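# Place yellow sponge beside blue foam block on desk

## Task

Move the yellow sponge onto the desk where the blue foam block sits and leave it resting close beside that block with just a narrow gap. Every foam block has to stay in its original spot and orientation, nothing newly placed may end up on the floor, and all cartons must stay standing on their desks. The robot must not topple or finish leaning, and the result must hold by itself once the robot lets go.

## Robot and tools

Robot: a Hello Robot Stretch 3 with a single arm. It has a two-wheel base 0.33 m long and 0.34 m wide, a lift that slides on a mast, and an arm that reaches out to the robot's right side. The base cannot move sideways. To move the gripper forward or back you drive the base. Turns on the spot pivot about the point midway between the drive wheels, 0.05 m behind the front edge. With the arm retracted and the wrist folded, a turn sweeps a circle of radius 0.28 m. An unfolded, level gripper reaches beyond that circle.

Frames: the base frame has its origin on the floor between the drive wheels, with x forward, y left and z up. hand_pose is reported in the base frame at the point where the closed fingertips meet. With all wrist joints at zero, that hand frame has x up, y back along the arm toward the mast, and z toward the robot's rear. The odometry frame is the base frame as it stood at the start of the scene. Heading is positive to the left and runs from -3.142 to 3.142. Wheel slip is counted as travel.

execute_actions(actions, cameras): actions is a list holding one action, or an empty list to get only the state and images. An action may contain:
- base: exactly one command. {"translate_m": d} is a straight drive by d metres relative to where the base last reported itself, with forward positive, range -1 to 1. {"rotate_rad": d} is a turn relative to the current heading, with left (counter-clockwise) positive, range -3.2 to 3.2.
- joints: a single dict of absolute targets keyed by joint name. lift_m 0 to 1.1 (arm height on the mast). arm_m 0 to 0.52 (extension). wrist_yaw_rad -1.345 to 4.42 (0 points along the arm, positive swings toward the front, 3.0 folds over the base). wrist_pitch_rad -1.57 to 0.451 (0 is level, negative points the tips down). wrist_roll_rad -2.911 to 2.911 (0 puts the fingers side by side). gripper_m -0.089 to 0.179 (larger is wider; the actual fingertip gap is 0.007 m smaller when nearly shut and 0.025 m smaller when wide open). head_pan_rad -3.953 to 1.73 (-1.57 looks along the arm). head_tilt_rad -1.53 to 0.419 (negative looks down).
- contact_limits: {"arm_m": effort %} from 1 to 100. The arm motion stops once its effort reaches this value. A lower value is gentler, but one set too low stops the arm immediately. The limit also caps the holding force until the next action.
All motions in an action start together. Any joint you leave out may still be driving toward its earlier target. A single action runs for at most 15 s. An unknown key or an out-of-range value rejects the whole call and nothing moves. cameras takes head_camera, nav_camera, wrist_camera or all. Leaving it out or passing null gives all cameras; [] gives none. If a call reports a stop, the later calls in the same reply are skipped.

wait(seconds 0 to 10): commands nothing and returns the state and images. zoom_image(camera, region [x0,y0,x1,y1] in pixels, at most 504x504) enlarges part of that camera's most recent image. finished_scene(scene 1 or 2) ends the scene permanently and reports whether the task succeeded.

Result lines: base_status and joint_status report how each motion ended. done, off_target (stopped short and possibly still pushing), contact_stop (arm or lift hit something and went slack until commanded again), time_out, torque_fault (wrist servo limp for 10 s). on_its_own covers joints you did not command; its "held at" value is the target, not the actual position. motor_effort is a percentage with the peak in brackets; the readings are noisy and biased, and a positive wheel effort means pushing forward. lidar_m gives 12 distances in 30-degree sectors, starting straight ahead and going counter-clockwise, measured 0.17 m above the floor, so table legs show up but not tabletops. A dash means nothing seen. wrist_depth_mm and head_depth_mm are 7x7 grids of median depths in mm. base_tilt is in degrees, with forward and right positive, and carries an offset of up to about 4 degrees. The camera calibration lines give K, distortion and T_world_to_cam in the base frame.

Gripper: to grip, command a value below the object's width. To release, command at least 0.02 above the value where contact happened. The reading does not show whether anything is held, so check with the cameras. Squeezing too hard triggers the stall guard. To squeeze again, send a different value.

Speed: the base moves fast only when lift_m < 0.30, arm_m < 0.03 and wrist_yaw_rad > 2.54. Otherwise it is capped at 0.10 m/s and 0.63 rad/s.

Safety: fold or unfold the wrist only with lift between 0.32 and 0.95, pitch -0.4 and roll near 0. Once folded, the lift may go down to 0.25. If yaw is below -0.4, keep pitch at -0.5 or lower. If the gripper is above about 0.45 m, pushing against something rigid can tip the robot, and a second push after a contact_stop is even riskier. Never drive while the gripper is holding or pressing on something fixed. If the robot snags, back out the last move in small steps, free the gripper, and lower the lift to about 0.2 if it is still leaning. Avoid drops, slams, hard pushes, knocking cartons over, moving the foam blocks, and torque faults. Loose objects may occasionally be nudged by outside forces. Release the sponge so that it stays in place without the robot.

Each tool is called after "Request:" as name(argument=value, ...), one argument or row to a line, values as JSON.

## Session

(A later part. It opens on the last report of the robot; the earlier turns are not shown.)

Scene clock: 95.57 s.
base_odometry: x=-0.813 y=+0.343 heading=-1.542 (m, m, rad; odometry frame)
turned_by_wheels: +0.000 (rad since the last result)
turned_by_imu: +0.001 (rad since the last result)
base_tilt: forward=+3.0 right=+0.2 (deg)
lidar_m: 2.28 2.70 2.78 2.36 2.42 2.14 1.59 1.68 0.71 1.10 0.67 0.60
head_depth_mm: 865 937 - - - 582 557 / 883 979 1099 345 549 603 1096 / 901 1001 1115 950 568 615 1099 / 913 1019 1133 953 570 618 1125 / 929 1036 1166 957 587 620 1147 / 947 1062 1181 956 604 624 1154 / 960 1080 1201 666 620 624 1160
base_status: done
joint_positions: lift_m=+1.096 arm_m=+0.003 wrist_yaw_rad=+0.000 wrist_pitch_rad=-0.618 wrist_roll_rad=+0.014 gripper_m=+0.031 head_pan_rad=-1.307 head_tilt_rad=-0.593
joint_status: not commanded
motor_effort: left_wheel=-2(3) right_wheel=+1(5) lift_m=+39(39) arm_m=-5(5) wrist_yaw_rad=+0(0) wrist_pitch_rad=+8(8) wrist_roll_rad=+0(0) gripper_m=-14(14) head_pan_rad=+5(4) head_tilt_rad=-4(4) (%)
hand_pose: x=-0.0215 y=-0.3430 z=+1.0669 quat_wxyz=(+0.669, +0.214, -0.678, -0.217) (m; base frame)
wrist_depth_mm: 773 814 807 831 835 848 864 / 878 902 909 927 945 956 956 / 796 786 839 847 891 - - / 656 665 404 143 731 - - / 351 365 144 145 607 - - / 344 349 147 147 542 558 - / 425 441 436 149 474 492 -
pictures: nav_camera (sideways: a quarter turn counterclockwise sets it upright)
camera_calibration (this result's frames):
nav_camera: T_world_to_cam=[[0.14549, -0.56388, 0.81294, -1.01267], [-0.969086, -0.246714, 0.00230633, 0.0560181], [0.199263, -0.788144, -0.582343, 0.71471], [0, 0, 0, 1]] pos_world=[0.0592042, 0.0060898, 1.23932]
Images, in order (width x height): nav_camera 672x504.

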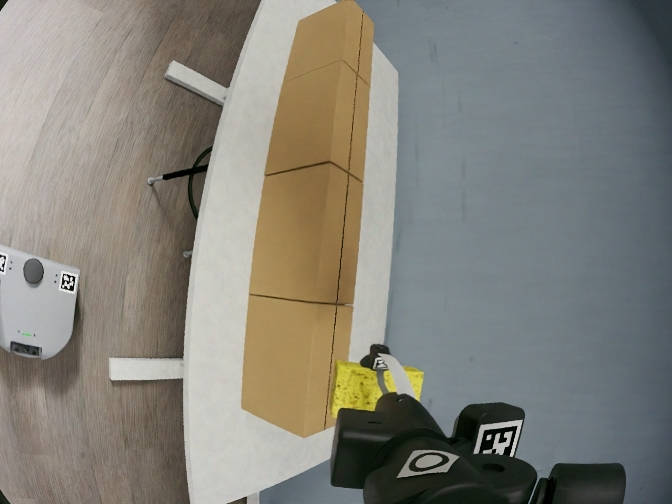

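Request:
execute_actions(
  actions=[
    {"base":{"translate_m":0.35},"joints":{"arm_m":0.45}},
  ],
  cameras=[],
)

Request:
execute_actions(
  actions=[
    {"joints":{"wrist_pitch_rad":-1.1}},
  ],
  cameras=["wrist_camera"],
)

Scene clock: 101.07 s.
base_odometry: x=-0.803 y=-0.007 heading=-1.542 (m, m, rad; odometry frame)
turned_by_wheels: +0.000 (rad since the last result)
turned_by_imu: -0.001 (rad since the last result)
base_tilt: forward=+3.0 right=+0.2 (deg)
lidar_m: 1.93 2.43 2.82 2.37 2.69 2.44 1.94 1.65 0.90 0.41 0.68 0.82
head_depth_mm: - 682 1063 942 526 573 533 / 866 953 1084 943 530 586 546 / 877 985 1109 951 540 588 548 / 894 996 1121 953 548 603 561 / 907 1015 1142 955 555 604 1106 / 926 1041 1169 962 573 619 1107 / 943 1061 1184 965 578 622 1134
base_status: done
joint_positions: lift_m=+1.096 arm_m=+0.450 wrist_yaw_rad=+0.000 wrist_pitch_rad=-0.618 wrist_roll_rad=+0.014 gripper_m=+0.031 head_pan_rad=-1.307 head_tilt_rad=-0.593
joint_status: all done
motor_effort: left_wheel=-1(4) right_wheel=+0(5) lift_m=+39(39) arm_m=+6(7) wrist_yaw_rad=+0(0) wrist_pitch_rad=+8(7) wrist_roll_rad=+0(0) gripper_m=-13(13) head_pan_rad=+4(4) head_tilt_rad=-4(3) (%)
hand_pose: x=-0.0215 y=-0.7895 z=+1.0670 quat_wxyz=(+0.669, +0.214, -0.678, -0.217) (m; base frame)
wrist_depth_mm: 356 360 366 370 382 389 395 / 398 407 411 420 428 437 445 / 451 462 461 470 497 500 513 / 515 535 517 143 579 593 611 / 584 598 145 145 647 634 652 / 500 506 147 147 539 554 550 / 438 452 441 151 470 483 493
pictures: none
No camera images: the call's "cameras" was empty. Leave "cameras" out to get every camera's image.

Scene clock: 102.13 s.
base_odometry: x=-0.803 y=-0.007 heading=-1.542 (m, m, rad; odometry frame)
turned_by_wheels: +0.000 (rad since the last result)
turned_by_imu: +0.000 (rad since the last result)
base_tilt: forward=+2.9 right=+0.3 (deg)
lidar_m: 1.94 2.43 2.81 2.38 2.69 2.43 1.94 1.64 0.89 0.41 0.69 0.82
head_depth_mm: 842 - 1009 940 527 574 534 / 865 956 1049 943 530 585 546 / 880 981 1104 950 541 588 550 / 890 1003 1124 954 551 601 562 / 909 1018 1136 958 555 606 1104 / 922 1040 1155 962 573 621 1108 / 942 1063 1186 967 575 621 1136
base_status: not commanded
joint_positions: lift_m=+1.096 arm_m=+0.450 wrist_yaw_rad=+0.000 wrist_pitch_rad=-1.104 wrist_roll_rad=+0.014 gripper_m=+0.031 head_pan_rad=-1.307 head_tilt_rad=-0.593
joint_status: all done
motor_effort: left_wheel=-2(2) right_wheel=+0(1) lift_m=+39(39) arm_m=+7(7) wrist_yaw_rad=+0(0) wrist_pitch_rad=+2(6) wrist_roll_rad=+0(0) gripper_m=-14(14) head_pan_rad=+5(4) head_tilt_rad=-4(3) (%)
hand_pose: x=-0.0216 y=-0.6885 z=+0.9954 quat_wxyz=(+0.598, +0.368, -0.606, -0.374) (m; base frame)
wrist_depth_mm: 524 533 531 541 549 559 574 / 499 506 519 523 533 546 564 / 471 479 485 492 503 519 522 / 446 453 450 143 475 489 489 / 428 431 144 145 453 461 467 / 403 413 147 147 432 429 446 / 390 395 397 150 408 417 427
pictures: wrist_camera
camera_calibration (this result's frames):
wrist_camera: T_world_to_cam=[[-0.998681, -0.0337471, 0.0387085, -0.0910445], [-0.0435935, 0.955529, -0.291658, 0.977854], [-0.0271445, -0.29296, -0.955739, 0.909785], [0, 0, 0, 1]] pos_world=[-0.0236007, -0.670909, 1.15824]
Images, in order (width x height): wrist_camera 644x364.

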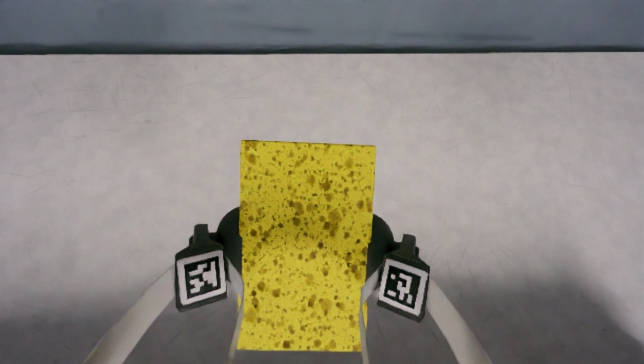

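Request:
execute_actions(
  actions=[
    {"joints":{"wrist_pitch_rad":-0.6}},
  ],
  cameras=[],
)

Request:
execute_actions(
  actions=[
    {"base":{"rotate_rad":0.12},"joints":{"arm_m":0}},
  ],
  cameras=[],
)

Request:
execute_actions(
  actions=[
    {"base":{"translate_m":1.0}},
  ],
  cameras=[],
)

Request:
execute_actions(
  actions=[
    {"base":{"translate_m":0.2}},
  ],
  cameras=[],
)

Request:
execute_actions(
  actions=[
    {"base":{"rotate_rad":1.45},"joints":{"head_pan_rad":-0.9}},
  ],
  cameras=["nav_camera"],
)

Scene clock: 105.13 s.
base_odometry: x=-0.803 y=-0.007 heading=-1.542 (m, m, rad; odometry frame)
turned_by_wheels: +0.000 (rad since the last result)
turned_by_imu: +0.000 (rad since the last result)
base_tilt: forward=+3.0 right=+0.2 (deg)
lidar_m: 1.94 2.43 2.81 2.38 2.70 2.44 1.95 1.64 0.90 0.41 0.69 0.82
head_depth_mm: - 681 1063 943 526 573 533 / 863 951 1084 945 529 585 546 / 877 980 1109 948 540 587 547 / 892 995 1123 953 550 602 562 / 908 1024 1133 959 557 604 1113 / 925 1041 1160 962 573 621 1108 / 944 1060 1189 970 577 625 1135
base_status: not commanded
joint_positions: lift_m=+1.096 arm_m=+0.450 wrist_yaw_rad=+0.000 wrist_pitch_rad=-0.619 wrist_roll_rad=+0.014 gripper_m=+0.031 head_pan_rad=-1.307 head_tilt_rad=-0.593
joint_status: all done
motor_effort: left_wheel=-2(1) right_wheel=+1(1) lift_m=+40(39) arm_m=+6(6) wrist_yaw_rad=+0(1) wrist_pitch_rad=+8(7) wrist_roll_rad=+0(0) gripper_m=-13(13) head_pan_rad=+5(4) head_tilt_rad=-4(4) (%)
hand_pose: x=-0.0215 y=-0.7893 z=+1.0667 quat_wxyz=(+0.669, +0.214, -0.678, -0.217) (m; base frame)
wrist_depth_mm: 359 362 365 372 381 385 393 / 398 406 412 422 427 445 442 / 450 463 460 463 494 502 519 / 516 537 523 143 583 600 611 / 577 603 145 145 641 630 647 / 498 507 147 147 547 555 557 / 439 448 439 150 468 481 489
pictures: none
No camera images: the call's "cameras" was empty. Leave "cameras" out to get every camera's image.

Scene clock: 109.60 s.
base_odometry: x=-0.803 y=-0.007 heading=-1.422 (m, m, rad; odometry frame)
turned_by_wheels: +0.120 (rad since the last result)
turned_by_imu: +0.119 (rad since the last result)
base_tilt: forward=+3.0 right=+0.2 (deg)
lidar_m: 1.94 2.43 2.72 2.38 2.53 2.43 1.95 0.90 0.63 0.41 0.69 1.63
head_depth_mm: 846 914 - - - 577 522 / 869 961 1078 345 526 585 534 / 890 996 1118 952 546 595 558 / 925 1031 1145 956 558 608 1103 / 951 1064 1182 955 573 620 1134 / 981 1102 1215 667 605 622 1149 / 1007 1142 1285 667 639 625 1155
base_status: done
joint_positions: lift_m=+1.096 arm_m=+0.003 wrist_yaw_rad=+0.000 wrist_pitch_rad=-0.618 wrist_roll_rad=+0.014 gripper_m=+0.031 head_pan_rad=-1.307 head_tilt_rad=-0.593
joint_status: all done
joint sent to its limit — the command would take arm_m past its lower limit, so that joint was sent only as far as its limit.
motor_effort: left_wheel=-1(8) right_wheel=+1(7) lift_m=+40(39) arm_m=-4(5) wrist_yaw_rad=-1(0) wrist_pitch_rad=+8(8) wrist_roll_rad=+0(0) gripper_m=-14(14) head_pan_rad=+4(4) head_tilt_rad=-4(4) (%)
hand_pose: x=-0.0215 y=-0.3430 z=+1.0669 quat_wxyz=(+0.669, +0.214, -0.678, -0.217) (m; base frame)
wrist_depth_mm: 842 832 805 783 778 762 749 / 955 898 905 914 858 873 845 / 789 789 822 839 881 925 938 / 653 667 403 143 716 754 780 / 353 363 144 145 399 399 407 / 345 336 147 148 353 348 354 / 433 433 410 150 416 395 392
pictures: none
No camera images: the call's "cameras" was empty. Leave "cameras" out to get every camera's image.

Scene clock: 120.67 s.
base_odometry: x=-0.655 y=-0.996 heading=-1.422 (m, m, rad; odometry frame)
turned_by_wheels: +0.000 (rad since the last result)
turned_by_imu: +0.001 (rad since the last result)
base_tilt: forward=+3.0 right=+0.2 (deg)
lidar_m: 0.94 1.47 1.69 2.60 2.77 3.28 2.94 1.00 0.77 1.14 1.21 1.42
head_depth_mm: 897 959 - - - 1306 1169 / 919 1017 1143 345 1514 1366 1172 / 947 1049 1191 1369 1553 1375 1175 / 977 1088 1227 1424 1597 1373 1177 / 1001 1118 1277 1500 1638 1393 1176 / 1037 1169 1330 1562 1681 1384 1186 / 1065 1203 1389 1647 1693 1394 1180
base_status: done
joint_positions: lift_m=+1.096 arm_m=+0.003 wrist_yaw_rad=+0.000 wrist_pitch_rad=-0.618 wrist_roll_rad=+0.014 gripper_m=+0.031 head_pan_rad=-1.307 head_tilt_rad=-0.593
joint_status: not commanded
motor_effort: left_wheel=-2(4) right_wheel=+1(4) lift_m=+40(39) arm_m=-4(3) wrist_yaw_rad=+0(1) wrist_pitch_rad=+8(8) wrist_roll_rad=+0(0) gripper_m=-13(14) head_pan_rad=+5(4) head_tilt_rad=-4(4) (%)
hand_pose: x=-0.0215 y=-0.3430 z=+1.0669 quat_wxyz=(+0.669, +0.214, -0.678, -0.217) (m; base frame)
wrist_depth_mm: 890 879 864 863 851 825 840 / - - 967 962 931 930 912 / - - - - - 918 949 / - - - 143 - 734 764 / - - 144 146 - 625 652 / - - 147 147 944 555 547 / - - - 150 - 490 491
pictures: none
No camera images: the call's "cameras" was empty. Leave "cameras" out to get every camera's image.

Scene clock: 123.80 s.
base_odometry: x=-0.625 y=-1.193 heading=-1.422 (m, m, rad; odometry frame)
turned_by_wheels: +0.000 (rad since the last result)
turned_by_imu: +0.000 (rad since the last result)
base_tilt: forward=+3.0 right=+0.2 (deg)
lidar_m: 0.74 1.26 1.58 2.59 2.76 3.46 3.13 0.90 0.90 1.15 1.22 1.22
head_depth_mm: 905 970 - - - 1306 1167 / 929 1026 1160 345 1523 1373 1168 / 957 1065 1199 1388 1570 1376 1173 / 980 1095 1250 1436 1607 1387 1174 / 1009 1131 1291 1503 1649 1390 1180 / 1042 1182 1346 1580 1700 1390 1184 / 1080 1218 1401 1641 1673 1393 1178
base_status: done
joint_positions: lift_m=+1.096 arm_m=+0.003 wrist_yaw_rad=+0.000 wrist_pitch_rad=-0.618 wrist_roll_rad=+0.014 gripper_m=+0.031 head_pan_rad=-1.307 head_tilt_rad=-0.593
joint_status: not commanded
motor_effort: left_wheel=-2(3) right_wheel=+1(4) lift_m=+40(39) arm_m=-4(4) wrist_yaw_rad=-1(0) wrist_pitch_rad=+8(8) wrist_roll_rad=+0(0) gripper_m=-14(14) head_pan_rad=+4(5) head_tilt_rad=-4(4) (%)
hand_pose: x=-0.0215 y=-0.3430 z=+1.0669 quat_wxyz=(+0.669, +0.214, -0.678, -0.217) (m; base frame)
wrist_depth_mm: 920 906 890 869 840 840 818 / - 983 995 969 972 929 914 / - - - - - 955 939 / - - - 143 - - 770 / - - 144 145 - - 640 / - - 147 147 - - 578 / - - - 149 - - 527
pictures: none
No camera images: the call's "cameras" was empty. Leave "cameras" out to get every camera's image.

Scene clock: 127.03 s.
base_odometry: x=-0.625 y=-1.193 heading=+0.028 (m, m, rad; odometry frame)
turned_by_wheels: +1.450 (rad since the last result)
turned_by_imu: +1.443 (rad since the last result)
base_tilt: forward=+2.9 right=+0.2 (deg)
lidar_m: 2.59 2.65 3.14 3.14 1.16 0.90 1.15 1.18 1.25 0.79 0.74 1.58
head_depth_mm: 973 1046 775 568 491 1363 1161 / 1031 1102 780 571 1002 1275 1164 / 1093 1160 784 572 1632 1371 1150 / 1158 987 732 598 1673 1381 1174 / 1238 649 687 627 1669 1381 1175 / 1327 687 727 1921 1681 1394 1183 / 1428 746 769 2002 1692 1390 1185
base_status: done
joint_positions: lift_m=+1.096 arm_m=+0.003 wrist_yaw_rad=+0.000 wrist_pitch_rad=-0.618 wrist_roll_rad=+0.014 gripper_m=+0.031 head_pan_rad=-0.907 head_tilt_rad=-0.593
joint_status: all done
motor_effort: left_wheel=-2(6) right_wheel=+1(4) lift_m=+39(39) arm_m=-4(5) wrist_yaw_rad=+0(0) wrist_pitch_rad=+8(8) wrist_roll_rad=+0(0) gripper_m=-13(13) head_pan_rad=+4(36) head_tilt_rad=-3(4) (%)
hand_pose: x=-0.0215 y=-0.3430 z=+1.0669 quat_wxyz=(+0.669, +0.214, -0.678, -0.217) (m; base frame)
wrist_depth_mm: 662 685 716 919 890 944 933 / 507 525 563 - - - - / 409 420 447 - - - - / 344 353 338 143 - - - / 297 304 144 145 - - - / 277 278 147 147 - - - / - - - 150 - - -
pictures: nav_camera (sideways: a quarter turn counterclockwise sets it upright)
camera_calibration (this result's frames):
nav_camera: T_world_to_cam=[[0.353576, -0.46274, 0.81293, -1.01393], [-0.796542, -0.604579, 0.00230657, 0.0549653], [0.490413, -0.648348, -0.582357, 0.712952], [0, 0, 0, 1]] pos_world=[0.0526414, 0.0262874, 1.23932]
Images, in order (width x height): nav_camera 672x504.

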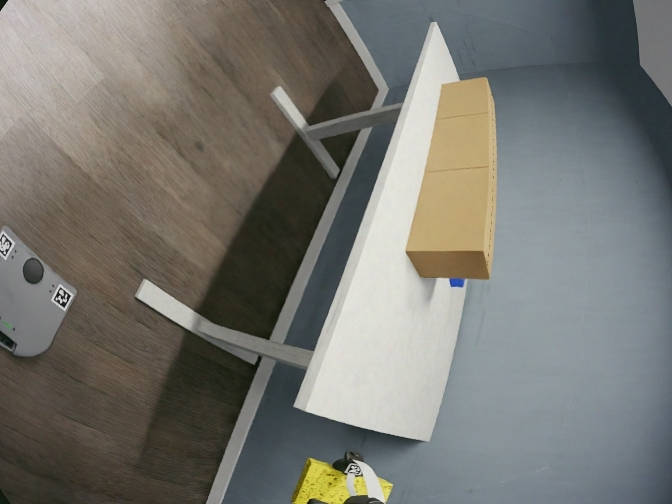

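Request:
execute_actions(
  actions=[
    {"base":{"translate_m":0.1},"joints":{"head_pan_rad":-1.0,"head_tilt_rad":-0.35}},
  ],
  cameras=["head_camera"],
)

Scene clock: 129.77 s.
base_odometry: x=-0.525 y=-1.191 heading=+0.027 (m, m, rad; odometry frame)
turned_by_wheels: +0.000 (rad since the last result)
turned_by_imu: +0.000 (rad since the last result)
base_tilt: forward=+3.0 right=+0.2 (deg)
lidar_m: 2.49 2.55 3.04 3.14 1.22 0.98 1.25 1.28 1.25 0.72 1.21 1.49
head_depth_mm: 952 1017 1083 866 597 454 961 / 997 1067 1145 877 599 472 1334 / 1043 1125 1209 878 601 509 1344 / 1103 1184 1255 671 606 1513 1334 / 1163 1262 1337 647 610 1613 1350 / 1243 1345 1386 697 614 1671 1350 / 1307 1440 1486 760 679 1688 1349
base_status: done
joint_positions: lift_m=+1.096 arm_m=+0.003 wrist_yaw_rad=+0.000 wrist_pitch_rad=-0.618 wrist_roll_rad=+0.014 gripper_m=+0.031 head_pan_rad=-0.993 head_tilt_rad=-0.359
joint_status: all done
motor_effort: left_wheel=-2(4) right_wheel=+0(5) lift_m=+39(39) arm_m=-4(4) wrist_yaw_rad=+0(0) wrist_pitch_rad=+8(7) wrist_roll_rad=+0(0) gripper_m=-14(14) head_pan_rad=-4(16) head_tilt_rad=+5(26) (%)
hand_pose: x=-0.0215 y=-0.3430 z=+1.0669 quat_wxyz=(+0.669, +0.214, -0.678, -0.217) (m; base frame)
wrist_depth_mm: 614 673 722 877 921 954 934 / 502 520 537 983 - - - / 409 424 438 484 - - - / 343 354 337 143 - - - / 298 305 145 145 - - - / 269 273 146 148 - - - / - - - 150 - - -
pictures: head_camera (sideways: a quarter turn clockwise sets it upright)
camera_calibration (this result's frames):
head_camera: T_world_to_cam=[[-0.188008, 0.338628, -0.921946, 1.22566], [0.851122, 0.52462, 0.0191262, -0.0249575], [0.490148, -0.781092, -0.386847, 0.462804], [0, 0, 0, 1]] pos_world=[0.0248342, -0.0404583, 1.3095]
Images, in order (width x height): head_camera 896x504.

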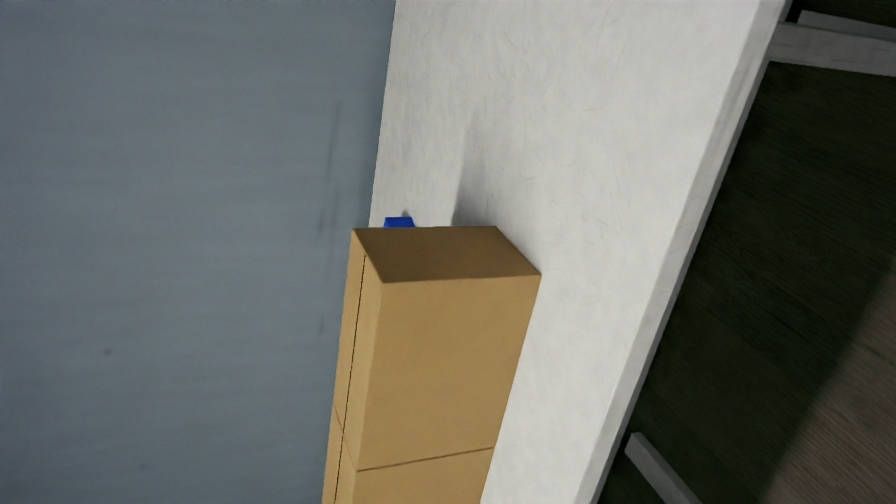

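Request:
execute_actions(
  actions=[
    {"base":{"translate_m":-0.26},"joints":{"wrist_pitch_rad":-0.3}},
  ],
  cameras=[],
)

Request:
execute_actions(
  actions=[
    {"base":{"rotate_rad":1.57},"joints":{"head_pan_rad":-1.7,"head_tilt_rad":-0.5}},
  ],
  cameras=[],
)

Request:
execute_actions(
  actions=[
    {"base":{"translate_m":-0.75}},
  ],
)

Scene clock: 136.47 s.
base_odometry: x=-0.785 y=-1.198 heading=+0.027 (m, m, rad; odometry frame)
turned_by_wheels: +0.000 (rad since the last result)
turned_by_imu: +0.000 (rad since the last result)
base_tilt: forward=+3.0 right=+0.2 (deg)
lidar_m: 2.75 2.78 3.51 3.14 0.78 0.78 0.99 1.02 1.27 1.20 0.80 1.60
head_depth_mm: 963 1033 1099 1187 1281 1394 1315 / 1010 1080 1162 937 1365 1482 1335 / 1064 1139 1216 884 661 1051 1183 / 1113 1201 1285 892 605 1556 1338 / 1178 1275 1360 900 610 1661 1347 / 1251 1355 1427 826 643 1669 1360 / 1331 1433 1510 781 714 1685 1357
base_status: done
joint_positions: lift_m=+1.096 arm_m=+0.003 wrist_yaw_rad=+0.000 wrist_pitch_rad=-0.323 wrist_roll_rad=+0.014 gripper_m=+0.031 head_pan_rad=-0.993 head_tilt_rad=-0.359
joint_status: all done
motor_effort: left_wheel=-1(6) right_wheel=+1(4) lift_m=+40(39) arm_m=-4(4) wrist_yaw_rad=+0(0) wrist_pitch_rad=+10(10) wrist_roll_rad=+0(0) gripper_m=-14(14) head_pan_rad=-4(4) head_tilt_rad=+5(5) (%)
hand_pose: x=-0.0214 y=-0.3835 z=+1.1309 quat_wxyz=(+0.693, +0.113, -0.702, -0.115) (m; base frame)
wrist_depth_mm: 811 833 841 857 880 912 903 / 872 916 922 969 961 956 975 / 794 838 979 - - - - / 560 609 - 143 - - 998 / 436 - 145 145 - - - / 364 689 147 147 - - 986 / 327 - - 150 - - 994
pictures: none
No camera images: the call's "cameras" was empty. Leave "cameras" out to get every camera's image.

Scene clock: 139.90 s.
base_odometry: x=-0.785 y=-1.198 heading=+1.597 (m, m, rad; odometry frame)
turned_by_wheels: +1.570 (rad since the last result)
turned_by_imu: +1.563 (rad since the last result)
base_tilt: forward=+3.0 right=+0.2 (deg)
lidar_m: 3.56 0.78 0.78 0.99 1.01 1.26 1.20 0.80 1.60 2.75 2.79 3.50
head_depth_mm: - - - - - 1376 1218 / - - - - - 1420 1226 / - - - - - - 1235 / - - - - - - 1238 / 2221 - - - - 1428 1230 / 2167 2416 2737 2359 1861 1490 1235 / 2192 2370 2609 2510 1862 1504 1239
base_status: done
joint_positions: lift_m=+1.096 arm_m=+0.003 wrist_yaw_rad=+0.000 wrist_pitch_rad=-0.323 wrist_roll_rad=+0.014 gripper_m=+0.031 head_pan_rad=-1.693 head_tilt_rad=-0.494
joint_status: all done
motor_effort: left_wheel=-1(7) right_wheel=+1(5) lift_m=+39(39) arm_m=-4(4) wrist_yaw_rad=+0(0) wrist_pitch_rad=+10(10) wrist_roll_rad=+0(0) gripper_m=-14(13) head_pan_rad=-3(46) head_tilt_rad=-3(20) (%)
hand_pose: x=-0.0214 y=-0.3836 z=+1.1310 quat_wxyz=(+0.693, +0.113, -0.702, -0.115) (m; base frame)
wrist_depth_mm: - - - - - - - / - - - - - 961 - / - - - - - 759 530 / - - - 142 - 676 517 / - - 144 145 - 574 500 / - - 147 147 - - 420 / - - - 150 - - 374
pictures: none
No camera images: the call's "cameras" was empty. Leave "cameras" out to get every camera's image.

Scene clock: 148.33 s.
base_odometry: x=-0.765 y=-1.948 heading=+1.597 (m, m, rad; odometry frame)
turned_by_wheels: +0.000 (rad since the last result)
turned_by_imu: -0.001 (rad since the last result)
base_tilt: forward=+3.0 right=+0.3 (deg)
lidar_m: 1.88 1.41 1.00 0.95 0.69 0.48 0.45 0.46 0.60 0.36 2.87 3.70
head_depth_mm: - - - - - 387 1035 / - - - - - 388 1197 / - - - - - - 1169 / - - - - - - 603 / 2258 - - - - 392 565 / 2228 2416 964 651 510 405 363 / 2227 1087 655 628 511 407 355
base_status: done
joint_positions: lift_m=+1.096 arm_m=+0.003 wrist_yaw_rad=+0.000 wrist_pitch_rad=-0.323 wrist_roll_rad=+0.014 gripper_m=+0.031 head_pan_rad=-1.693 head_tilt_rad=-0.494
joint_status: not commanded
motor_effort: left_wheel=-1(6) right_wheel=+1(3) lift_m=+39(39) arm_m=-4(5) wrist_yaw_rad=+0(0) wrist_pitch_rad=+9(9) wrist_roll_rad=+0(0) gripper_m=-14(14) head_pan_rad=-4(4) head_tilt_rad=-3(3) (%)
hand_pose: x=-0.0214 y=-0.3836 z=+1.1310 quat_wxyz=(+0.693, +0.113, -0.702, -0.115) (m; base frame)
wrist_depth_mm: - - - - - 627 433 / - - 773 - - 622 426 / - 383 518 947 887 605 425 / - 417 419 143 650 611 424 / 440 436 144 145 517 509 422 / 358 369 147 147 400 405 405 / 303 312 296 150 327 340 349
pictures: head_camera (sideways: a quarter turn clockwise sets it upright), nav_camera (sideways: a quarter turn counterclockwise sets it upright), wrist_camera
camera_calibration (this result's frames):
head_camera: T_world_to_cam=[[0.0890912, 0.499371, -0.861795, 1.14551], [0.988625, -0.149598, 0.0155177, -0.0210954], [-0.121173, -0.853375, -0.507019, 0.622905], [0, 0, 0, 1]] pos_world=[-0.00571952, -0.0436169, 1.30334]
nav_camera: T_world_to_cam=[[-0.067396, -0.494581, 0.866514, -1.08123], [-0.99064, 0.136496, 0.000857682, 0.0580354], [-0.1187, -0.858346, -0.499151, 0.608413], [0, 0, 0, 1]] pos_world=[0.0568404, -0.0204475, 1.24054]
wrist_camera: T_world_to_cam=[[-0.998685, 0.00259006, 0.0511969, -0.0860195], [-0.0438745, 0.473325, -0.879795, 1.20625], [-0.0265115, -0.880884, -0.472589, 0.356721], [0, 0, 0, 1]] pos_world=[-0.0235257, -0.256493, 1.23424]
Images, in order (width x height): head_camera 896x504, nav_camera 672x504, wrist_camera 644x364.

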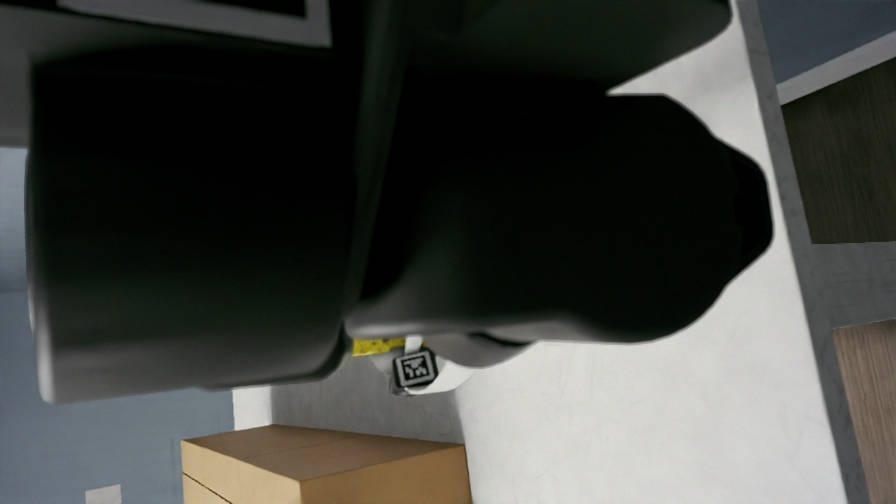

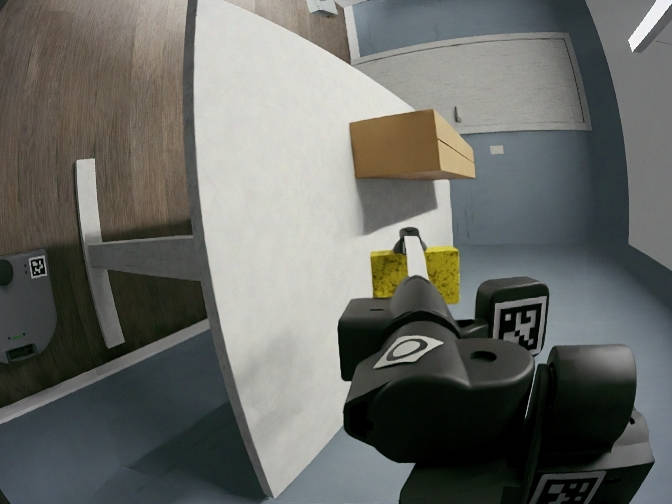

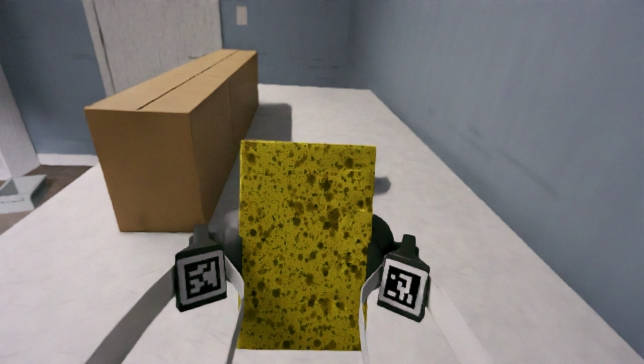

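Hidden behind the sponge; pitch down.

Request:
execute_actions(
  actions=[
    {"joints":{"arm_m":0.25,"wrist_pitch_rad":-0.9}},
  ],
  cameras=["wrist_camera"],
)

Scene clock: 152.33 s.
base_odometry: x=-0.765 y=-1.948 heading=+1.597 (m, m, rad; odometry frame)
turned_by_wheels: +0.000 (rad since the last result)
turned_by_imu: +0.000 (rad since the last result)
base_tilt: forward=+3.0 right=+0.2 (deg)
lidar_m: 1.88 1.41 1.00 0.95 0.69 0.48 0.45 0.46 0.60 0.36 2.87 3.73
head_depth_mm: - 826 826 663 496 398 1039 / - 995 960 664 500 400 1193 / - 1207 1004 669 502 401 1169 / - - 1016 614 503 402 603 / 2273 - - 548 506 404 566 / 2286 2440 1037 682 509 406 363 / 2228 1086 656 626 511 408 355
base_status: not commanded
joint_positions: lift_m=+1.096 arm_m=+0.250 wrist_yaw_rad=+0.000 wrist_pitch_rad=-0.908 wrist_roll_rad=+0.014 gripper_m=+0.031 head_pan_rad=-1.693 head_tilt_rad=-0.494
joint_status: all done
motor_effort: left_wheel=-1(1) right_wheel=+1(1) lift_m=+40(40) arm_m=+6(7) wrist_yaw_rad=+1(0) wrist_pitch_rad=+4(9) wrist_roll_rad=+0(0) gripper_m=-14(13) head_pan_rad=-3(4) head_tilt_rad=-3(3) (%)
hand_pose: x=-0.0216 y=-0.5332 z=+1.0182 quat_wxyz=(+0.631, +0.308, -0.639, -0.313) (m; base frame)
wrist_depth_mm: 186 269 353 365 323 391 396 / 195 269 318 321 332 340 356 / 230 267 284 290 300 304 312 / 252 253 251 144 269 275 283 / 230 235 144 145 250 251 258 / 213 218 146 147 229 232 237 / 198 201 200 150 209 217 220
pictures: wrist_camera
camera_calibration (this result's frames):
wrist_camera: T_world_to_cam=[[-0.998681, -0.0256623, 0.0444653, -0.088215], [-0.0436316, 0.880687, -0.471685, 0.979567], [-0.0270555, -0.473004, -0.880645, 0.804587], [0, 0, 0, 1]] pos_world=[-0.0235901, -0.484383, 1.17453]
Images, in order (width x height): wrist_camera 644x364.

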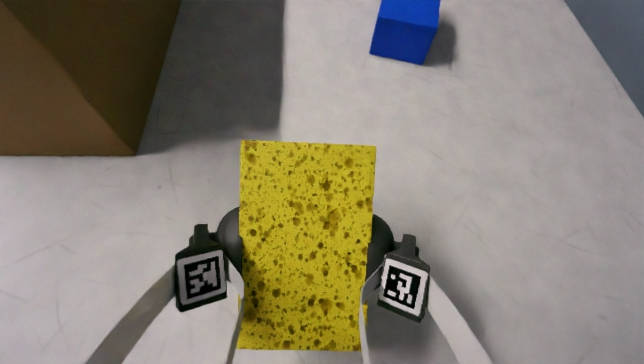

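Request:
execute_actions(
  actions=[
    {"base":{"translate_m":-0.09},"joints":{"arm_m":0.42,"wrist_pitch_rad":-1.1}},
  ],
  cameras=[],
)

Request:
execute_actions(
  actions=[
    {"joints":{"arm_m":0.515,"wrist_pitch_rad":-1.3}},
  ],
  cameras=["wrist_camera"],
)

Scene clock: 156.20 s.
base_odometry: x=-0.763 y=-2.038 heading=+1.597 (m, m, rad; odometry frame)
turned_by_wheels: +0.000 (rad since the last result)
turned_by_imu: +0.000 (rad since the last result)
base_tilt: forward=+2.9 right=+0.2 (deg)
lidar_m: 2.70 1.43 0.99 0.94 0.55 0.38 0.36 0.37 0.48 0.37 0.37 3.73
head_depth_mm: - 637 664 660 496 409 834 / - 811 833 668 499 400 1115 / - 1080 1002 670 503 401 1197 / 1368 1474 1023 651 504 402 1181 / 2258 - 759 644 506 403 585 / 2305 2441 1038 681 506 405 363 / 2219 2357 972 685 509 407 356
base_status: done
joint_positions: lift_m=+1.096 arm_m=+0.420 wrist_yaw_rad=+0.000 wrist_pitch_rad=-1.105 wrist_roll_rad=+0.014 gripper_m=+0.031 head_pan_rad=-1.693 head_tilt_rad=-0.494
joint_status: all done
motor_effort: left_wheel=-1(6) right_wheel=+1(4) lift_m=+39(39) arm_m=+6(7) wrist_yaw_rad=+0(0) wrist_pitch_rad=+1(4) wrist_roll_rad=+0(0) gripper_m=-14(13) head_pan_rad=-3(4) head_tilt_rad=-3(3) (%)
hand_pose: x=-0.0216 y=-0.6583 z=+0.9954 quat_wxyz=(+0.598, +0.369, -0.606, -0.374) (m; base frame)
wrist_depth_mm: 251 256 261 210 269 278 288 / 240 242 247 205 255 262 272 / 225 229 234 237 241 246 252 / 215 218 217 143 228 234 238 / 205 208 145 145 218 221 224 / 195 198 146 148 207 211 213 / 187 190 190 150 196 201 204
pictures: none
No camera images: the call's "cameras" was empty. Leave "cameras" out to get every camera's image.

Scene clock: 158.13 s.
base_odometry: x=-0.763 y=-2.038 heading=+1.597 (m, m, rad; odometry frame)
turned_by_wheels: +0.000 (rad since the last result)
turned_by_imu: +0.000 (rad since the last result)
base_tilt: forward=+2.9 right=+0.2 (deg)
lidar_m: 2.72 1.43 1.00 0.94 0.55 0.38 0.36 0.37 0.48 0.37 0.37 3.73
head_depth_mm: - 639 662 660 497 409 832 / - 818 832 666 499 400 1115 / - 1062 1007 672 501 402 1197 / 1436 1451 1018 674 503 402 1179 / 2275 - 834 678 505 404 587 / 2264 2472 1031 682 509 405 364 / 2246 2419 971 687 508 407 355
base_status: not commanded
joint_positions: lift_m=+1.096 arm_m=+0.515 wrist_yaw_rad=+0.000 wrist_pitch_rad=-1.305 wrist_roll_rad=+0.014 gripper_m=+0.031 head_pan_rad=-1.693 head_tilt_rad=-0.494
joint_status: all done
motor_effort: left_wheel=-1(1) right_wheel=+1(1) lift_m=+39(39) arm_m=+7(6) wrist_yaw_rad=+0(0) wrist_pitch_rad=+1(4) wrist_roll_rad=+0(0) gripper_m=-13(14) head_pan_rad=-3(3) head_tilt_rad=-3(3) (%)
hand_pose: x=-0.0216 y=-0.7037 z=+0.9816 quat_wxyz=(+0.558, +0.426, -0.565, -0.433) (m; base frame)
wrist_depth_mm: 205 207 210 164 215 219 222 / 200 203 206 161 211 215 218 / 197 200 202 160 207 210 212 / 195 196 197 144 203 207 210 / 191 194 144 145 201 204 206 / 188 189 145 147 198 200 203 / 185 187 189 148 192 196 200
pictures: wrist_camera
camera_calibration (this result's frames):
wrist_camera: T_world_to_cam=[[-0.998693, -0.0404161, 0.0312848, -0.0884678], [-0.0432197, 0.994553, -0.0948464, 0.822601], [-0.027281, -0.0960745, -0.995, 1.06913], [0, 0, 0, 1]] pos_world=[-0.0236325, -0.71898, 1.14458]
Images, in order (width x height): wrist_camera 644x364.

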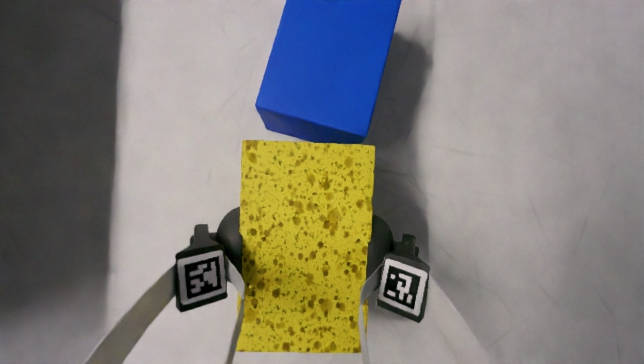

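Very close; back off slightly and release.

Request:
execute_actions(
  actions=[
    {"joints":{"arm_m":0.5}},
  ],
  cameras=[],
)

Request:
execute_actions(
  actions=[
    {"joints":{"gripper_m":0.12}},
  ],
  cameras=[],
)

Request:
execute_actions(
  actions=[
    {"joints":{"arm_m":0.35}},
  ],
  cameras=["wrist_camera"],
)

Request:
finished_scene(
  scene=1,
)

Scene clock: 161.23 s.
base_odometry: x=-0.763 y=-2.038 heading=+1.597 (m, m, rad; odometry frame)
turned_by_wheels: +0.000 (rad since the last result)
turned_by_imu: +0.000 (rad since the last result)
base_tilt: forward=+3.0 right=+0.2 (deg)
lidar_m: 2.70 1.43 1.00 0.94 0.55 0.38 0.36 0.37 0.48 0.37 0.37 3.73
head_depth_mm: - 640 663 659 497 409 830 / - 815 831 667 499 399 1118 / - 1063 1006 669 502 400 1212 / 1447 1444 1015 672 503 402 1170 / 2277 - 832 663 506 404 585 / 2298 2419 1035 684 508 406 364 / 2240 2392 978 686 511 407 355
base_status: not commanded
joint_positions: lift_m=+1.096 arm_m=+0.500 wrist_yaw_rad=+0.000 wrist_pitch_rad=-1.295 wrist_roll_rad=+0.014 gripper_m=+0.031 head_pan_rad=-1.693 head_tilt_rad=-0.494
joint_status: all done
motor_effort: left_wheel=-1(1) right_wheel=+2(1) lift_m=+38(38) arm_m=-6(5) wrist_yaw_rad=+2(0) wrist_pitch_rad=-3(4) wrist_roll_rad=+0(0) gripper_m=-13(13) head_pan_rad=-4(3) head_tilt_rad=-3(4) (%)
hand_pose: x=-0.0216 y=-0.6920 z=+0.9820 quat_wxyz=(+0.560, +0.424, -0.567, -0.430) (m; base frame)
wrist_depth_mm: 207 209 212 166 217 220 224 / 203 204 207 163 214 216 218 / 200 200 203 187 209 213 215 / 196 198 198 144 205 208 211 / 192 194 144 145 202 205 206 / 189 191 145 146 199 201 203 / 184 188 189 148 193 197 198
pictures: none
No camera images: the call's "cameras" was empty. Leave "cameras" out to get every camera's image.

Scene clock: 162.63 s.
base_odometry: x=-0.763 y=-2.038 heading=+1.597 (m, m, rad; odometry frame)
turned_by_wheels: +0.000 (rad since the last result)
turned_by_imu: +0.000 (rad since the last result)
base_tilt: forward=+3.0 right=+0.1 (deg)
lidar_m: 2.71 1.43 1.00 0.94 0.55 0.38 0.36 0.37 0.48 0.37 0.37 3.71
head_depth_mm: - 639 663 660 495 409 832 / - 818 838 665 499 400 1125 / - 1056 998 669 502 401 1199 / 1412 1452 1012 673 504 402 1179 / 2285 - 839 665 507 404 587 / 2257 2472 1033 683 509 405 364 / 2240 2394 975 686 511 407 356
base_status: not commanded
joint_positions: lift_m=+1.096 arm_m=+0.500 wrist_yaw_rad=+0.000 wrist_pitch_rad=-1.299 wrist_roll_rad=+0.014 gripper_m=+0.120 head_pan_rad=-1.693 head_tilt_rad=-0.494
joint_status: all done
motor_effort: left_wheel=-1(1) right_wheel=+1(1) lift_m=+38(38) arm_m=-4(5) wrist_yaw_rad=+0(0) wrist_pitch_rad=+0(4) wrist_roll_rad=+0(0) gripper_m=+1(80) head_pan_rad=-3(4) head_tilt_rad=-4(3) (%)
hand_pose: x=-0.0216 y=-0.6908 z=+0.9818 quat_wxyz=(+0.559, +0.425, -0.567, -0.431) (m; base frame)
wrist_depth_mm: 205 207 210 165 215 220 223 / 202 203 207 163 213 215 218 / 198 201 203 191 208 211 214 / 195 197 198 157 205 208 210 / 190 193 195 153 201 204 207 / 188 - 191 151 196 201 203 / 185 187 188 149 194 196 199
pictures: none
No camera images: the call's "cameras" was empty. Leave "cameras" out to get every camera's image.

Scene clock: 165.00 s.
base_odometry: x=-0.763 y=-2.038 heading=+1.597 (m, m, rad; odometry frame)
turned_by_wheels: +0.000 (rad since the last result)
turned_by_imu: +0.000 (rad since the last result)
base_tilt: forward=+3.0 right=+0.2 (deg)
lidar_m: 2.70 1.43 0.99 0.94 0.55 0.38 0.36 0.37 0.48 0.37 0.37 3.71
head_depth_mm: - 653 662 657 497 409 830 / - 795 833 666 499 400 1120 / - 1041 1007 669 502 401 1203 / 1272 1448 1012 674 503 402 1180 / 2244 - - 665 505 404 585 / 2274 2472 1030 698 509 405 364 / 2246 2359 974 688 510 407 356
base_status: not commanded
joint_positions: lift_m=+1.096 arm_m=+0.350 wrist_yaw_rad=+0.000 wrist_pitch_rad=-1.300 wrist_roll_rad=+0.014 gripper_m=+0.120 head_pan_rad=-1.693 head_tilt_rad=-0.494
joint_status: all done
motor_effort: left_wheel=-1(1) right_wheel=+1(1) lift_m=+38(38) arm_m=-4(6) wrist_yaw_rad=+0(1) wrist_pitch_rad=+0(0) wrist_roll_rad=+0(0) gripper_m=+0(0) head_pan_rad=-3(4) head_tilt_rad=-3(4) (%)
hand_pose: x=-0.0216 y=-0.5405 z=+0.9818 quat_wxyz=(+0.559, +0.425, -0.566, -0.431) (m; base frame)
wrist_depth_mm: 206 208 210 166 218 220 223 / 202 204 206 196 212 216 218 / 199 200 202 206 210 212 215 / 194 196 199 202 205 209 210 / 191 194 197 198 202 204 206 / 188 - 192 196 196 201 203 / 184 187 189 191 195 196 199
pictures: wrist_camera
camera_calibration (this result's frames):
wrist_camera: T_world_to_cam=[[-0.998693, -0.0402829, 0.0314605, -0.0819817], [-0.0432237, 0.994129, -0.0991968, 0.664417], [-0.0272799, -0.100427, -0.99457, 1.08225], [0, 0, 0, 1]] pos_world=[-0.0236322, -0.555131, 1.14487]
Images, in order (width x height): wrist_camera 644x364.

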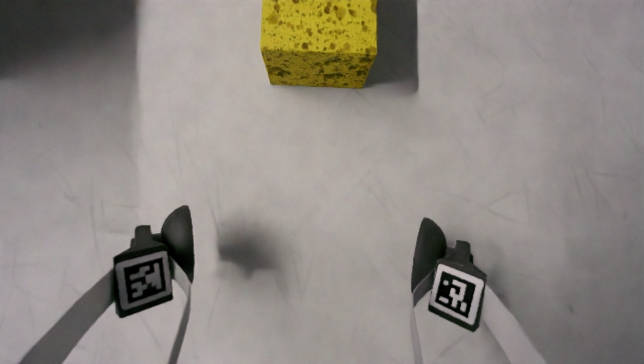

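The scene is finished: the task was done.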